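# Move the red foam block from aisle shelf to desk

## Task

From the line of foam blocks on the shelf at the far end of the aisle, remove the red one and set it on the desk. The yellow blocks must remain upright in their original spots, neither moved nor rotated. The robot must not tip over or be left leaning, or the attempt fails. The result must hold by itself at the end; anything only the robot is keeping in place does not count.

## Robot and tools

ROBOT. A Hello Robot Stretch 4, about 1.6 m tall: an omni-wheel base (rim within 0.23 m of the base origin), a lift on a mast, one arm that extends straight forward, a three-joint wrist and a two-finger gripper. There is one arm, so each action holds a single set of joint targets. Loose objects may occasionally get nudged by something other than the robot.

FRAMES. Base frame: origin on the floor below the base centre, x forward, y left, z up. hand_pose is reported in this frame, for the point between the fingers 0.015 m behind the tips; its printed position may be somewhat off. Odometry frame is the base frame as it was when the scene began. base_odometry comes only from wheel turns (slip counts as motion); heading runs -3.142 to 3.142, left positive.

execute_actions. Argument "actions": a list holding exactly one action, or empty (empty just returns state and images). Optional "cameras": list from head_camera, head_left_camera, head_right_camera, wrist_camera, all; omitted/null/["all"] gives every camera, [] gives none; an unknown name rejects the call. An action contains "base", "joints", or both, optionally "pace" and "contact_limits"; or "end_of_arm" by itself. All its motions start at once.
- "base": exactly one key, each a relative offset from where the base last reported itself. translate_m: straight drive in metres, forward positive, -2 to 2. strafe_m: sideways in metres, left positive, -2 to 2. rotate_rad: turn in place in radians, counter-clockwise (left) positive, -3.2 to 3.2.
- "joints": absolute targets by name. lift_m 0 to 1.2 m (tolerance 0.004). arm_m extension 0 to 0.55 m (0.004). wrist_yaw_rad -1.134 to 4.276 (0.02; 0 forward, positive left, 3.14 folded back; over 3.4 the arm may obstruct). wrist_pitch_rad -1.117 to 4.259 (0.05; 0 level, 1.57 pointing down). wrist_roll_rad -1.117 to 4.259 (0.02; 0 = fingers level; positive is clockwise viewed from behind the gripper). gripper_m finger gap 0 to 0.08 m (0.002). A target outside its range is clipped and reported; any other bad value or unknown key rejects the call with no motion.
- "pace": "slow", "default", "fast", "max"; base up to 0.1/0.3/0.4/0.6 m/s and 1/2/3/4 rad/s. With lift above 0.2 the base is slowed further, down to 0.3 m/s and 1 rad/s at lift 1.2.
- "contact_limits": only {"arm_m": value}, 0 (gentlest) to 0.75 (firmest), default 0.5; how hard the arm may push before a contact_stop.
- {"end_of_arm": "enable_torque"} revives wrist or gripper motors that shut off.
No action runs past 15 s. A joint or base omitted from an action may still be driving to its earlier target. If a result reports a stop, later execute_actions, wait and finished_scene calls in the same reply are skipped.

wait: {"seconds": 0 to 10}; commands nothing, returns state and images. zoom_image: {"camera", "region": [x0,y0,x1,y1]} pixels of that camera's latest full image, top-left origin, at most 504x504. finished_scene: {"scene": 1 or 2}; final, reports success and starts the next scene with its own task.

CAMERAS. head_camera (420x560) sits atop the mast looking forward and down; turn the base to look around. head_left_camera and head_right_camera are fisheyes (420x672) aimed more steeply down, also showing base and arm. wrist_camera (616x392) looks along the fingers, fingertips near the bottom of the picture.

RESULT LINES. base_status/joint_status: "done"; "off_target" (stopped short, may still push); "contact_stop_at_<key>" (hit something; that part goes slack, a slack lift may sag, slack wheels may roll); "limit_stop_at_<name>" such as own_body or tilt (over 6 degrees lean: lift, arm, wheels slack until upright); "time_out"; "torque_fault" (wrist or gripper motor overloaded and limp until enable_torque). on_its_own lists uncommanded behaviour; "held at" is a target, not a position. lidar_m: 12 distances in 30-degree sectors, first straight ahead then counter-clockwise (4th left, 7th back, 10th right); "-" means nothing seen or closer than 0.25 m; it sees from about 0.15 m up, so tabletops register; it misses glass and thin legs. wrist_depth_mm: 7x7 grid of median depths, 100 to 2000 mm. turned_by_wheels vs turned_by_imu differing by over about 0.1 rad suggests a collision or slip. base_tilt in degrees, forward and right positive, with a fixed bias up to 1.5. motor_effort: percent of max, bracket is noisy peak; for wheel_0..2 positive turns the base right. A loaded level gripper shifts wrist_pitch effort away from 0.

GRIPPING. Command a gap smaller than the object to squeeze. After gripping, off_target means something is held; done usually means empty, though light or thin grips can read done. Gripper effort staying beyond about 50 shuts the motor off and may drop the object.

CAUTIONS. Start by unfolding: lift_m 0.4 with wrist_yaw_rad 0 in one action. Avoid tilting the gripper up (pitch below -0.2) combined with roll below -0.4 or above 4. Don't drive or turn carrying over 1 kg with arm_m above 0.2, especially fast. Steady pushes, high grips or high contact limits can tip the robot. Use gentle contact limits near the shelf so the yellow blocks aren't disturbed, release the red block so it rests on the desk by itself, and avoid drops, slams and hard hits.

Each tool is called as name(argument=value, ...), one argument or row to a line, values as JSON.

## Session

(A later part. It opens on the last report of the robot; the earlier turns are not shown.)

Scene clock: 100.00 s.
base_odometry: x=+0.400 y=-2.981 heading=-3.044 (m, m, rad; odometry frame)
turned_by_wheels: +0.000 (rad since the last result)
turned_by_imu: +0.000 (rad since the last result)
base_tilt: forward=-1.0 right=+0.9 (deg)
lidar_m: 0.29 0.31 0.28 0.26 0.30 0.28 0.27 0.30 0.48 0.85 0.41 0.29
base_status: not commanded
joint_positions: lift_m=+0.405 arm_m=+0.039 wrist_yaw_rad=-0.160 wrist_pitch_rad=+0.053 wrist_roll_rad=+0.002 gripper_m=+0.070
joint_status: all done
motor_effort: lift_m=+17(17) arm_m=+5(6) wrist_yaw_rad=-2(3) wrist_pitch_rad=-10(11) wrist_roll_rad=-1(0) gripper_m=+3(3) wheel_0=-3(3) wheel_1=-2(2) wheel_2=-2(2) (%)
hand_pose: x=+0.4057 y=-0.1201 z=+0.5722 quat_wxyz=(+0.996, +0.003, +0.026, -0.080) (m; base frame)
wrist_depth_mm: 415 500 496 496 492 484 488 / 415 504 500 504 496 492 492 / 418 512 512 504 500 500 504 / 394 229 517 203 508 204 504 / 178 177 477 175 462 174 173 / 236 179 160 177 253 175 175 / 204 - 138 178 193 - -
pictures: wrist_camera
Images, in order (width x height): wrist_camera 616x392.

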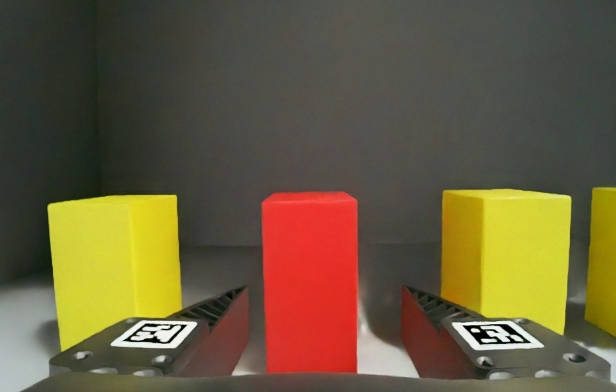

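execute_actions(
  actions=[
    {"joints":{"arm_m":0.078},"pace":"slow"},
  ],
  cameras=["wrist_camera"],
)

execute_actions(
  actions=[
    {"joints":{"gripper_m":0.03}},
  ],
  cameras=[],
)

execute_actions(
  actions=[
    {"joints":{"lift_m":0.53}},
  ],
  cameras=["wrist_camera"],
)

execute_actions(
  actions=[
    {"joints":{"arm_m":0,"wrist_yaw_rad":0},"base":{"translate_m":0.02}},
  ],
  cameras=[],
)

execute_actions(
  actions=[
    {"base":{"rotate_rad":-1.65},"pace":"slow"},
  ],
)

Scene clock: 109.90 s.
base_odometry: x=+0.400 y=-2.981 heading=-3.044 (m, m, rad; odometry frame)
turned_by_wheels: +0.000 (rad since the last result)
turned_by_imu: -0.001 (rad since the last result)
base_tilt: forward=-1.0 right=+0.8 (deg)
lidar_m: 0.30 0.31 0.28 0.27 0.29 0.29 0.26 0.30 0.48 0.85 0.41 0.31
base_status: not commanded
joint_positions: lift_m=+0.405 arm_m=+0.077 wrist_yaw_rad=-0.160 wrist_pitch_rad=+0.053 wrist_roll_rad=+0.002 gripper_m=+0.070
joint_status: all done
motor_effort: lift_m=+16(16) arm_m=+5(4) wrist_yaw_rad=-1(1) wrist_pitch_rad=-10(10) wrist_roll_rad=+0(1) gripper_m=+3(3) wheel_0=-3(3) wheel_1=-2(2) wheel_2=-2(2) (%)
hand_pose: x=+0.4437 y=-0.1201 z=+0.5722 quat_wxyz=(+0.996, +0.003, +0.026, -0.080) (m; base frame)
wrist_depth_mm: 407 459 466 462 455 452 452 / 415 462 462 459 462 459 459 / 410 473 466 466 469 459 462 / 370 477 477 469 469 466 462 / 138 165 477 136 404 183 136 / 140 143 161 138 151 157 - / 142 - 138 139 139 - -
pictures: wrist_camera
Images, in order (width x height): wrist_camera 616x392.

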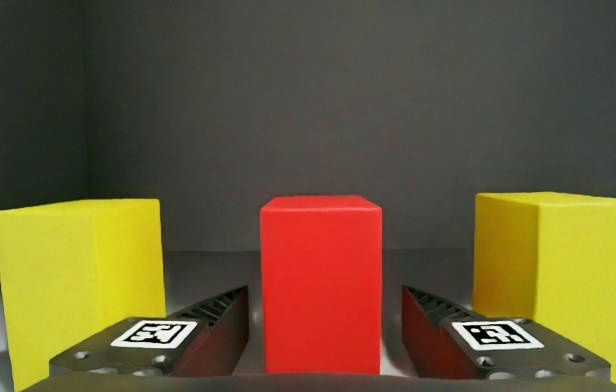

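Scene clock: 110.90 s.
base_odometry: x=+0.400 y=-2.981 heading=-3.044 (m, m, rad; odometry frame)
turned_by_wheels: +0.000 (rad since the last result)
turned_by_imu: +0.000 (rad since the last result)
base_tilt: forward=-1.0 right=+0.8 (deg)
lidar_m: 0.30 0.34 0.28 0.25 0.31 0.28 0.26 0.31 0.48 0.88 0.41 0.30
base_status: not commanded
joint_positions: lift_m=+0.405 arm_m=+0.077 wrist_yaw_rad=-0.160 wrist_pitch_rad=+0.053 wrist_roll_rad=+0.002 gripper_m=+0.043
joint_status: gripper_m off_target (ended at +0.043, target +0.030)
on_its_own: gripper_m is held at +0.038, not at your +0.030, by its contact guard: the fingers met something
motor_effort: lift_m=+17(16) arm_m=+5(5) wrist_yaw_rad=-1(2) wrist_pitch_rad=-11(11) wrist_roll_rad=-1(1) gripper_m=-36(37) wheel_0=-3(3) wheel_1=-2(2) wheel_2=-2(2) (%)
hand_pose: x=+0.4437 y=-0.1201 z=+0.5722 quat_wxyz=(+0.996, +0.003, +0.026, -0.080) (m; base frame)
wrist_depth_mm: 407 462 462 455 455 452 452 / 410 462 462 455 462 455 455 / 410 469 466 466 462 459 462 / 375 473 477 473 466 469 462 / 138 165 477 137 357 183 137 / 140 153 139 138 138 158 138 / 142 - - 140 137 - -
pictures: none
No camera images: the call's "cameras" was empty. Leave "cameras" out to get every camera's image.

Scene clock: 112.47 s.
base_odometry: x=+0.400 y=-2.981 heading=-3.044 (m, m, rad; odometry frame)
turned_by_wheels: +0.000 (rad since the last result)
turned_by_imu: +0.000 (rad since the last result)
base_tilt: forward=-1.0 right=+0.9 (deg)
lidar_m: 0.30 0.34 0.28 0.28 0.30 0.28 0.25 0.32 0.49 0.84 0.41 0.32
base_status: not commanded
joint_positions: lift_m=+0.530 arm_m=+0.077 wrist_yaw_rad=-0.160 wrist_pitch_rad=+0.053 wrist_roll_rad=+0.002 gripper_m=+0.043
joint_status: all done
on_its_own: gripper_m is held at +0.038, not at your +0.030, by its contact guard: the fingers met something
motor_effort: lift_m=+23(23) arm_m=+5(5) wrist_yaw_rad=+0(2) wrist_pitch_rad=-12(10) wrist_roll_rad=-1(0) gripper_m=-34(37) wheel_0=-3(3) wheel_1=-2(2) wheel_2=-2(2) (%)
hand_pose: x=+0.4438 y=-0.1201 z=+0.6967 quat_wxyz=(+0.996, +0.003, +0.026, -0.080) (m; base frame)
wrist_depth_mm: 407 462 459 455 452 455 455 / 415 469 466 466 459 455 452 / 413 469 469 469 462 462 462 / 410 480 477 466 469 466 466 / 410 480 477 137 473 473 473 / 404 484 139 138 138 473 480 / 399 - - 140 136 - 427
pictures: wrist_camera
Images, in order (width x height): wrist_camera 616x392.

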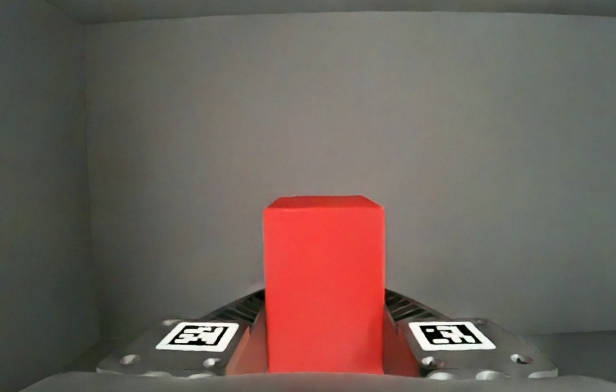

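Scene clock: 113.63 s.
base_odometry: x=+0.380 y=-2.983 heading=-3.044 (m, m, rad; odometry frame)
turned_by_wheels: +0.000 (rad since the last result)
turned_by_imu: +0.000 (rad since the last result)
base_tilt: forward=-1.0 right=+0.8 (deg)
lidar_m: 0.26 0.30 0.26 0.26 0.31 0.30 0.26 0.32 0.53 0.79 0.39 0.29
base_status: done
joint_positions: lift_m=+0.530 arm_m=+0.003 wrist_yaw_rad=+0.000 wrist_pitch_rad=+0.053 wrist_roll_rad=+0.002 gripper_m=+0.043
joint_status: all done
joint sent to its limit — the command would take arm_m past its lower limit, so that joint was sent only as far as its limit.
on_its_own: gripper_m is held at +0.038, not at your +0.030, by its contact guard: the fingers met something
motor_effort: lift_m=+23(23) arm_m=-6(10) wrist_yaw_rad=-1(6) wrist_pitch_rad=-11(11) wrist_roll_rad=-1(1) gripper_m=-37(35) wheel_0=+0(7) wheel_1=+2(4) wheel_2=+1(9) (%)
hand_pose: x=+0.3859 y=-0.0874 z=+0.6967 quat_wxyz=(+1.000, +0.001, +0.026, +0.000) (m; base frame)
wrist_depth_mm: 332 449 512 496 480 462 445 / 336 452 530 512 488 473 452 / 338 452 539 517 492 480 455 / 338 455 539 512 496 480 462 / 338 449 549 137 496 484 466 / 336 427 139 138 138 488 477 / 330 - - 140 137 - 430
pictures: none
No camera images: the call's "cameras" was empty. Leave "cameras" out to get every camera's image.

Scene clock: 116.57 s.
base_odometry: x=+0.380 y=-2.983 heading=+1.590 (m, m, rad; odometry frame)
turned_by_wheels: -1.649 (rad since the last result)
turned_by_imu: -1.688 (rad since the last result)
base_tilt: forward=-1.0 right=+0.9 (deg)
lidar_m: 1.04 0.41 0.28 0.26 0.32 0.26 0.26 0.29 0.30 0.29 0.30 0.45
base_status: done
joint_positions: lift_m=+0.530 arm_m=+0.003 wrist_yaw_rad=+0.000 wrist_pitch_rad=+0.053 wrist_roll_rad=+0.002 gripper_m=+0.043
joint_status: not commanded
on_its_own: gripper_m is held at +0.038, not at your +0.030, by its contact guard: the fingers met something
motor_effort: lift_m=+23(23) arm_m=-5(5) wrist_yaw_rad=+0(1) wrist_pitch_rad=-10(9) wrist_roll_rad=-1(0) gripper_m=-37(35) wheel_0=+3(7) wheel_1=+4(7) wheel_2=+2(6) (%)
hand_pose: x=+0.3859 y=-0.0874 z=+0.6967 quat_wxyz=(+1.000, +0.001, +0.026, +0.000) (m; base frame)
wrist_depth_mm: 469 1336 1308 - - 603 392 / 473 831 1336 - - 854 394 / 477 1308 1336 - - 1229 399 / 473 891 1205 - 1336 1281 399 / 473 904 1366 137 1098 960 392 / 473 699 139 138 138 627 392 / 473 - - 139 136 - 373
pictures: head_camera, head_left_camera, head_right_camera, wrist_camera
Images, in order (width x height): head_camera 420x560, head_left_camera 420x672, head_right_camera 420x672, wrist_camera 616x392.

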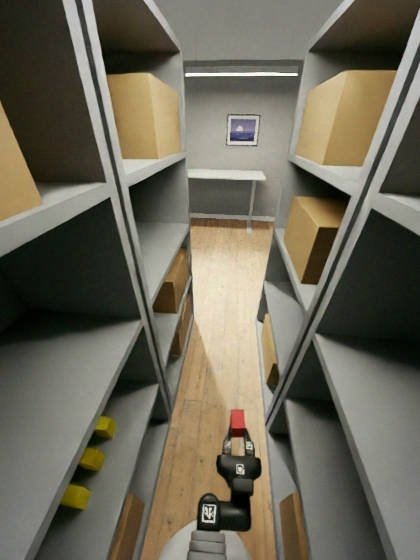

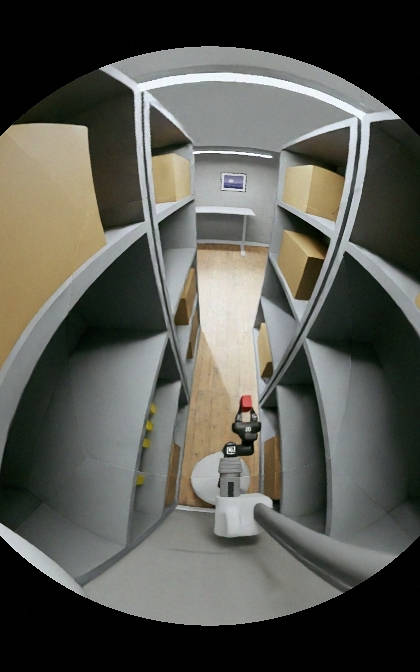

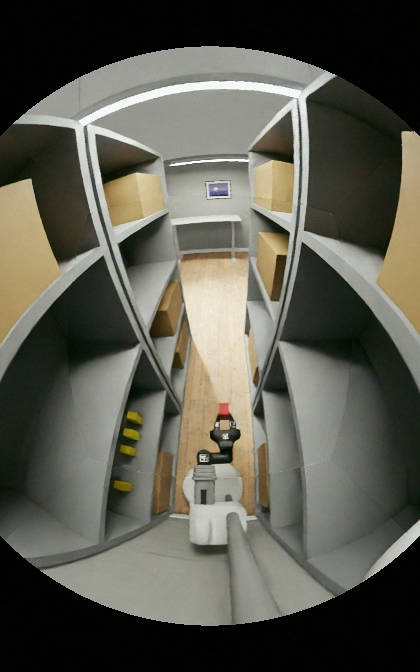

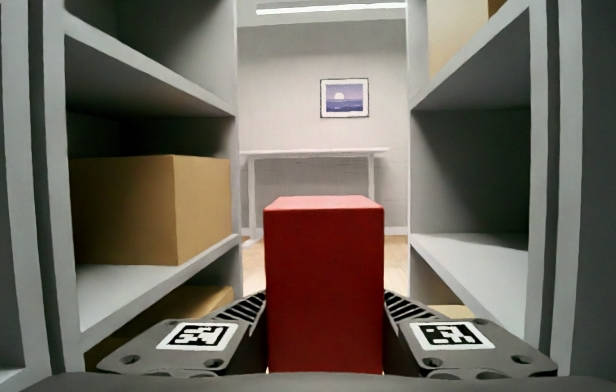

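execute_actions(
  actions=[
    {"base":{"rotate_rad":-0.092}},
  ],
  cameras=[],
)

execute_actions(
  actions=[
    {"base":{"translate_m":0.8}},
  ],
  cameras=["head_camera"],
)

Scene clock: 121.73 s.
base_odometry: x=+0.380 y=-2.983 heading=+1.499 (m, m, rad; odometry frame)
turned_by_wheels: -0.092 (rad since the last result)
turned_by_imu: -0.095 (rad since the last result)
base_tilt: forward=-1.1 right=+0.8 (deg)
lidar_m: 1.02 0.46 0.31 0.27 0.29 0.28 0.27 0.28 0.31 0.28 0.30 0.40
base_status: done
joint_positions: lift_m=+0.530 arm_m=+0.003 wrist_yaw_rad=+0.000 wrist_pitch_rad=+0.053 wrist_roll_rad=+0.002 gripper_m=+0.043
joint_status: not commanded
on_its_own: gripper_m is held at +0.038, not at your +0.030, by its contact guard: the fingers met something
motor_effort: lift_m=+23(23) arm_m=-5(6) wrist_yaw_rad=-1(2) wrist_pitch_rad=-11(10) wrist_roll_rad=+0(0) gripper_m=-36(35) wheel_0=+2(6) wheel_1=+1(7) wheel_2=+2(7) (%)
hand_pose: x=+0.3859 y=-0.0874 z=+0.6967 quat_wxyz=(+1.000, +0.001, +0.026, +0.000) (m; base frame)
wrist_depth_mm: 866 1281 - - 917 421 357 / 759 1060 - - 1182 424 362 / 1138 1308 - - 1308 433 368 / 866 866 - - 1308 433 373 / 854 866 - 137 778 439 375 / 621 1042 140 138 138 382 382 / 866 - - 140 136 - 384
pictures: none
No camera images: the call's "cameras" was empty. Leave "cameras" out to get every camera's image.

Scene clock: 125.90 s.
base_odometry: x=+0.437 y=-2.185 heading=+1.499 (m, m, rad; odometry frame)
turned_by_wheels: +0.000 (rad since the last result)
turned_by_imu: -0.003 (rad since the last result)
base_tilt: forward=-1.1 right=+0.9 (deg)
lidar_m: 2.83 0.51 0.35 0.32 0.33 0.46 1.06 0.39 0.27 0.25 0.26 0.34
base_status: done
joint_positions: lift_m=+0.530 arm_m=+0.003 wrist_yaw_rad=+0.000 wrist_pitch_rad=+0.053 wrist_roll_rad=+0.002 gripper_m=+0.043
joint_status: not commanded
on_its_own: gripper_m is held at +0.038, not at your +0.030, by its contact guard: the fingers met something
motor_effort: lift_m=+23(23) arm_m=-5(5) wrist_yaw_rad=-1(1) wrist_pitch_rad=-10(10) wrist_roll_rad=-1(1) gripper_m=-37(35) wheel_0=+1(6) wheel_1=+2(6) wheel_2=+0(9) (%)
hand_pose: x=+0.3859 y=-0.0874 z=+0.6967 quat_wxyz=(+1.000, +0.001, +0.026, +0.000) (m; base frame)
wrist_depth_mm: - - - - - 496 500 / - - - - - 496 500 / - - - - - 504 496 / - - - - - 508 517 / - - - 137 512 517 517 / 1921 - 139 138 137 521 525 / 1397 - - 140 136 - 427
pictures: head_camera
Images, in order (width x height): head_camera 420x560.

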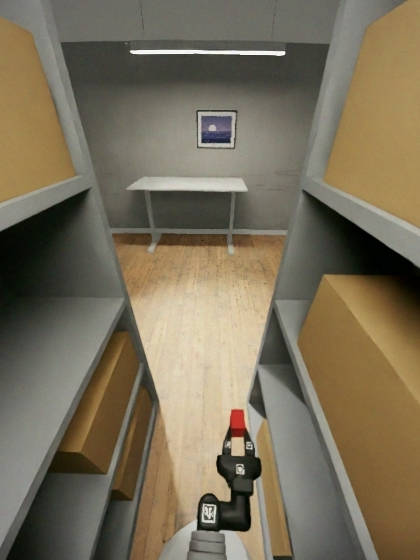

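Drifting right again; correct.

execute_actions(
  actions=[
    {"base":{"strafe_m":0.035}},
  ],
  cameras=[],
)

execute_actions(
  actions=[
    {"base":{"rotate_rad":0.05}},
  ],
  cameras=[],
)

execute_actions(
  actions=[
    {"base":{"translate_m":2.0},"joints":{"lift_m":0.85}},
  ],
  cameras=["head_camera","wrist_camera"],
)

Scene clock: 133.50 s.
base_odometry: x=+0.402 y=-2.183 heading=+1.499 (m, m, rad; odometry frame)
turned_by_wheels: +0.000 (rad since the last result)
turned_by_imu: -0.001 (rad since the last result)
base_tilt: forward=-1.0 right=+0.9 (deg)
lidar_m: 2.83 0.47 0.32 0.27 0.31 0.39 1.05 0.46 0.32 0.28 0.30 0.40
base_status: done
joint_positions: lift_m=+0.530 arm_m=+0.003 wrist_yaw_rad=+0.000 wrist_pitch_rad=+0.053 wrist_roll_rad=+0.002 gripper_m=+0.043
joint_status: not commanded
on_its_own: gripper_m is held at +0.038, not at your +0.030, by its contact guard: the fingers met something
motor_effort: lift_m=+22(22) arm_m=-5(5) wrist_yaw_rad=-2(1) wrist_pitch_rad=-10(10) wrist_roll_rad=-1(1) gripper_m=-35(36) wheel_0=+0(8) wheel_1=-1(9) wheel_2=+0(0) (%)
hand_pose: x=+0.3859 y=-0.0874 z=+0.6967 quat_wxyz=(+1.000, +0.001, +0.026, +0.000) (m; base frame)
wrist_depth_mm: - - - - - 492 492 / - - - - - 496 500 / - - - - - 500 504 / - - - - - 508 508 / - - - 137 - 517 517 / 1708 - 139 138 138 521 525 / 554 - - 140 136 - 427
pictures: none
No camera images: the call's "cameras" was empty. Leave "cameras" out to get every camera's image.

Scene clock: 134.10 s.
base_odometry: x=+0.402 y=-2.183 heading=+1.548 (m, m, rad; odometry frame)
turned_by_wheels: +0.049 (rad since the last result)
turned_by_imu: +0.050 (rad since the last result)
base_tilt: forward=-1.1 right=+0.9 (deg)
lidar_m: 2.86 0.43 0.28 0.28 0.29 0.44 1.07 0.44 0.31 0.28 0.32 0.43
base_status: done
joint_positions: lift_m=+0.530 arm_m=+0.003 wrist_yaw_rad=+0.000 wrist_pitch_rad=+0.053 wrist_roll_rad=+0.002 gripper_m=+0.043
joint_status: not commanded
on_its_own: gripper_m is held at +0.038, not at your +0.030, by its contact guard: the fingers met something
motor_effort: lift_m=+22(23) arm_m=-6(5) wrist_yaw_rad=-1(2) wrist_pitch_rad=-10(10) wrist_roll_rad=+0(1) gripper_m=-36(35) wheel_0=-4(6) wheel_1=-2(5) wheel_2=-1(6) (%)
hand_pose: x=+0.3859 y=-0.0874 z=+0.6967 quat_wxyz=(+1.000, +0.001, +0.026, +0.000) (m; base frame)
wrist_depth_mm: 517 - - - - 477 473 / 521 - - - - 488 477 / 521 - - - - 484 484 / 530 - - - - 492 484 / 530 - - 137 - 496 488 / 535 - 139 139 138 500 496 / 544 - - 140 136 - 430
pictures: none
No camera images: the call's "cameras" was empty. Leave "cameras" out to get every camera's image.

Scene clock: 142.27 s.
base_odometry: x=+0.447 y=-0.183 heading=+1.548 (m, m, rad; odometry frame)
turned_by_wheels: +0.000 (rad since the last result)
turned_by_imu: -0.006 (rad since the last result)
base_tilt: forward=-1.0 right=+0.9 (deg)
lidar_m: 0.83 0.89 1.22 1.84 1.96 1.27 1.25 1.24 1.94 1.82 1.89 0.88
base_status: done
joint_positions: lift_m=+0.850 arm_m=+0.003 wrist_yaw_rad=+0.000 wrist_pitch_rad=+0.053 wrist_roll_rad=+0.002 gripper_m=+0.043
joint_status: all done
on_its_own: gripper_m is held at +0.038, not at your +0.030, by its contact guard: the fingers met something
motor_effort: lift_m=+22(24) arm_m=-5(5) wrist_yaw_rad=-1(2) wrist_pitch_rad=-10(11) wrist_roll_rad=-1(0) gripper_m=-37(36) wheel_0=+2(7) wheel_1=+1(7) wheel_2=+0(11) (%)
hand_pose: x=+0.3859 y=-0.0874 z=+1.0168 quat_wxyz=(+1.000, +0.001, +0.026, +0.000) (m; base frame)
wrist_depth_mm: 1430 1464 1430 1397 1397 1366 1336 / 1499 1430 1464 1397 1366 1430 1366 / 1499 1499 1430 1464 1430 1430 1397 / 1464 1499 1430 1430 1430 1430 1397 / 866 854 842 137 615 788 1397 / 1537 1537 139 138 138 1430 1430 / 1576 - - 140 137 - 1499
pictures: head_camera, wrist_camera
Images, in order (width x height): head_camera 420x560, wrist_camera 616x392.

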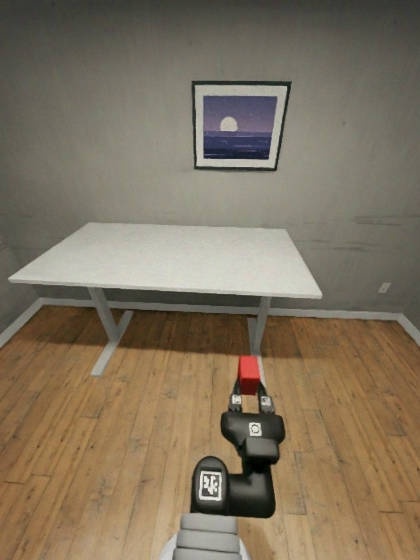

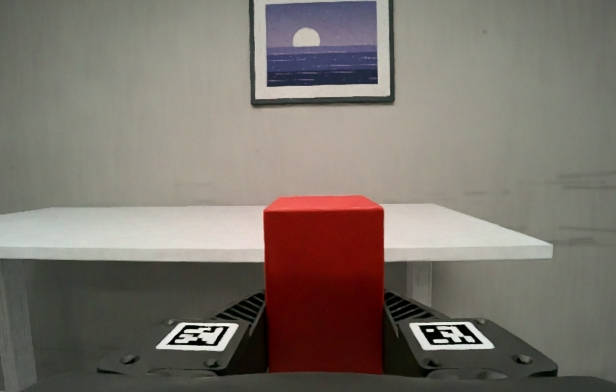

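execute_actions(
  actions=[
    {"base":{"translate_m":0.3},"joints":{"lift_m":0.89,"arm_m":0.35}},
  ],
  cameras=[],
)

execute_actions(
  actions=[
    {"joints":{"lift_m":0.832},"pace":"slow"},
  ],
  cameras=["head_camera","wrist_camera"],
)

Scene clock: 150.07 s.
base_odometry: x=+0.454 y=+0.117 heading=+1.549 (m, m, rad; odometry frame)
turned_by_wheels: +0.000 (rad since the last result)
turned_by_imu: -0.002 (rad since the last result)
base_tilt: forward=-1.0 right=+0.9 (deg)
lidar_m: 0.51 0.56 0.79 1.82 1.96 1.58 1.54 1.59 1.91 1.81 1.90 0.55
base_status: done
joint_positions: lift_m=+0.890 arm_m=+0.349 wrist_yaw_rad=+0.000 wrist_pitch_rad=+0.053 wrist_roll_rad=+0.002 gripper_m=+0.043
joint_status: all done
on_its_own: gripper_m is held at +0.038, not at your +0.030, by its contact guard: the fingers met something
motor_effort: lift_m=+22(21) arm_m=+5(5) wrist_yaw_rad=-2(2) wrist_pitch_rad=-11(12) wrist_roll_rad=+0(0) gripper_m=-35(36) wheel_0=+1(7) wheel_1=+3(5) wheel_2=+0(11) (%)
hand_pose: x=+0.7325 y=-0.0874 z=+1.0567 quat_wxyz=(+1.000, +0.001, +0.026, +0.000) (m; base frame)
wrist_depth_mm: 788 778 750 759 741 750 750 / 798 788 788 778 768 759 759 / 820 798 778 778 778 778 768 / 831 831 809 798 788 778 759 / 820 820 809 137 591 788 778 / 452 455 140 138 137 436 424 / 332 - - 139 137 - 319
pictures: none
No camera images: the call's "cameras" was empty. Leave "cameras" out to get every camera's image.

Scene clock: 151.43 s.
base_odometry: x=+0.454 y=+0.117 heading=+1.549 (m, m, rad; odometry frame)
turned_by_wheels: +0.000 (rad since the last result)
turned_by_imu: +0.000 (rad since the last result)
base_tilt: forward=-1.0 right=+0.8 (deg)
lidar_m: 0.54 0.57 0.79 1.84 1.95 1.58 1.55 1.58 1.92 1.82 1.92 0.58
base_status: not commanded
joint_positions: lift_m=+0.832 arm_m=+0.349 wrist_yaw_rad=+0.000 wrist_pitch_rad=+0.053 wrist_roll_rad=+0.002 gripper_m=+0.043
joint_status: all done
on_its_own: gripper_m is held at +0.038, not at your +0.030, by its contact guard: the fingers met something
motor_effort: lift_m=+17(24) arm_m=+5(5) wrist_yaw_rad=-2(1) wrist_pitch_rad=-11(9) wrist_roll_rad=+0(1) gripper_m=-36(35) wheel_0=+2(2) wheel_1=+2(3) wheel_2=+0(0) (%)
hand_pose: x=+0.7325 y=-0.0874 z=+0.9992 quat_wxyz=(+1.000, +0.001, +0.026, +0.000) (m; base frame)
wrist_depth_mm: 798 788 759 750 759 759 741 / 798 788 778 768 778 759 759 / 820 809 798 778 778 778 768 / 820 831 809 788 778 788 768 / 521 525 512 137 389 477 473 / 298 301 139 138 138 290 282 / 221 - - 140 136 - -
pictures: head_camera, wrist_camera
Images, in order (width x height): head_camera 420x560, wrist_camera 616x392.

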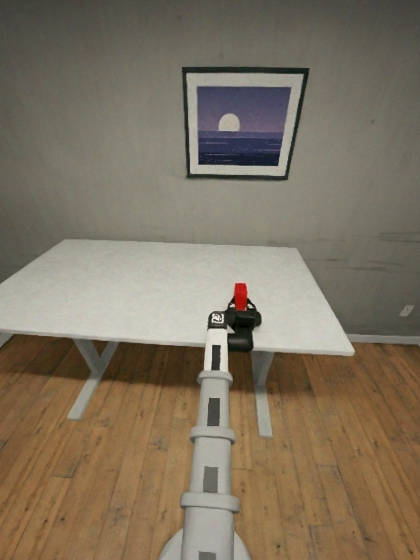

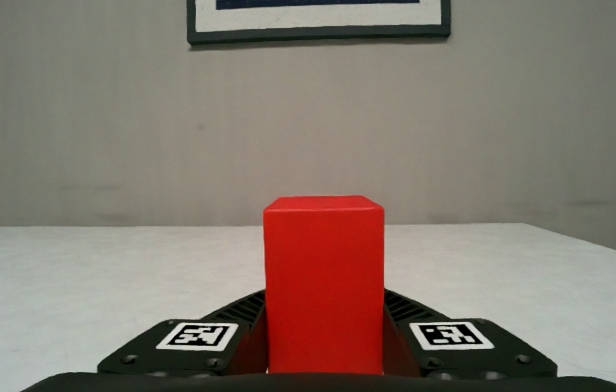

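execute_actions(
  actions=[
    {"joints":{"lift_m":0.82},"pace":"slow"},
  ],
  cameras=[],
)

execute_actions(
  actions=[
    {"joints":{"gripper_m":0.07}},
  ],
  cameras=[],
)

execute_actions(
  actions=[
    {"joints":{"arm_m":0.2}},
  ],
  cameras=["wrist_camera"],
)

finished_scene(
  scene=1,
)

Scene clock: 159.17 s.
base_odometry: x=+0.454 y=+0.117 heading=+1.549 (m, m, rad; odometry frame)
turned_by_wheels: +0.000 (rad since the last result)
turned_by_imu: -0.001 (rad since the last result)
base_tilt: forward=-1.0 right=+0.9 (deg)
lidar_m: 0.55 0.57 0.80 1.84 1.97 1.60 1.55 1.57 1.92 1.80 1.92 0.58
base_status: not commanded
joint_positions: lift_m=+0.820 arm_m=+0.349 wrist_yaw_rad=+0.000 wrist_pitch_rad=+0.049 wrist_roll_rad=+0.002 gripper_m=+0.043
joint_status: all done
on_its_own: gripper_m is held at +0.038, not at your +0.030, by its contact guard: the fingers met something
motor_effort: lift_m=+15(16) arm_m=+4(5) wrist_yaw_rad=-1(2) wrist_pitch_rad=+0(10) wrist_roll_rad=-1(1) gripper_m=-36(37) wheel_0=+2(2) wheel_1=+2(2) wheel_2=+0(0) (%)
hand_pose: x=+0.7325 y=-0.0874 z=+0.9882 quat_wxyz=(+1.000, +0.001, +0.025, +0.000) (m; base frame)
wrist_depth_mm: 798 788 768 750 750 759 741 / 809 788 798 778 778 759 759 / 820 798 788 788 778 768 778 / 809 809 788 798 788 788 768 / 492 488 488 137 364 452 439 / 278 279 140 138 138 270 262 / 204 - - 140 136 - -
pictures: none
No camera images: the call's "cameras" was empty. Leave "cameras" out to get every camera's image.

Scene clock: 160.10 s.
base_odometry: x=+0.454 y=+0.117 heading=+1.549 (m, m, rad; odometry frame)
turned_by_wheels: +0.000 (rad since the last result)
turned_by_imu: +0.000 (rad since the last result)
base_tilt: forward=-1.0 right=+0.8 (deg)
lidar_m: 0.54 0.57 0.80 1.82 1.96 1.58 1.55 1.57 1.91 1.82 1.91 0.58
base_status: not commanded
joint_positions: lift_m=+0.820 arm_m=+0.349 wrist_yaw_rad=+0.000 wrist_pitch_rad=+0.052 wrist_roll_rad=+0.002 gripper_m=+0.070
joint_status: all done
motor_effort: lift_m=+17(17) arm_m=+5(4) wrist_yaw_rad=-1(0) wrist_pitch_rad=-8(9) wrist_roll_rad=+0(0) gripper_m=+3(37) wheel_0=+2(2) wheel_1=+2(2) wheel_2=+0(0) (%)
hand_pose: x=+0.7325 y=-0.0874 z=+0.9873 quat_wxyz=(+1.000, +0.001, +0.026, +0.000) (m; base frame)
wrist_depth_mm: 788 788 778 750 750 750 750 / 820 798 788 778 759 759 750 / 820 798 798 788 788 768 768 / 831 820 798 155 778 768 778 / 466 466 466 137 351 430 421 / 267 271 160 138 141 257 271 / 198 - 138 140 139 - -
pictures: none
No camera images: the call's "cameras" was empty. Leave "cameras" out to get every camera's image.

Scene clock: 161.60 s.
base_odometry: x=+0.454 y=+0.117 heading=+1.549 (m, m, rad; odometry frame)
turned_by_wheels: +0.000 (rad since the last result)
turned_by_imu: +0.000 (rad since the last result)
base_tilt: forward=-1.0 right=+0.9 (deg)
lidar_m: 0.54 0.56 0.77 1.84 1.95 1.60 1.54 1.59 1.89 1.82 1.91 0.60
base_status: not commanded
joint_positions: lift_m=+0.820 arm_m=+0.201 wrist_yaw_rad=+0.000 wrist_pitch_rad=+0.052 wrist_roll_rad=+0.002 gripper_m=+0.070
joint_status: all done
motor_effort: lift_m=+17(17) arm_m=-5(7) wrist_yaw_rad=+1(1) wrist_pitch_rad=-9(9) wrist_roll_rad=-1(1) gripper_m=+3(4) wheel_0=+2(2) wheel_1=+2(2) wheel_2=+0(0) (%)
hand_pose: x=+0.5842 y=-0.0874 z=+0.9873 quat_wxyz=(+1.000, +0.001, +0.026, +0.000) (m; base frame)
wrist_depth_mm: 946 931 917 891 904 904 878 / 976 946 931 931 917 904 904 / 976 960 960 931 960 917 904 / 976 960 960 778 931 917 904 / 473 469 466 289 442 433 424 / 267 272 160 271 247 259 273 / 198 - 138 202 188 - -
pictures: wrist_camera
Images, in order (width x height): wrist_camera 616x392.

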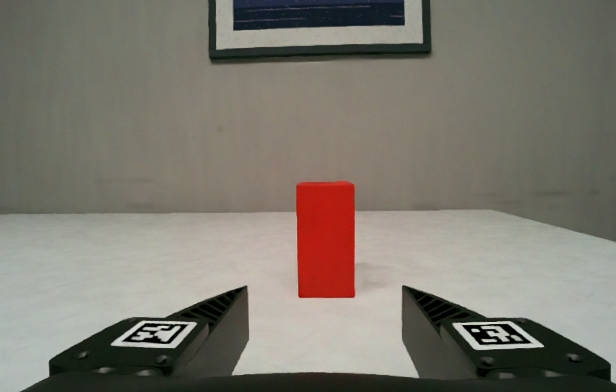

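The scene is finished: the task was done.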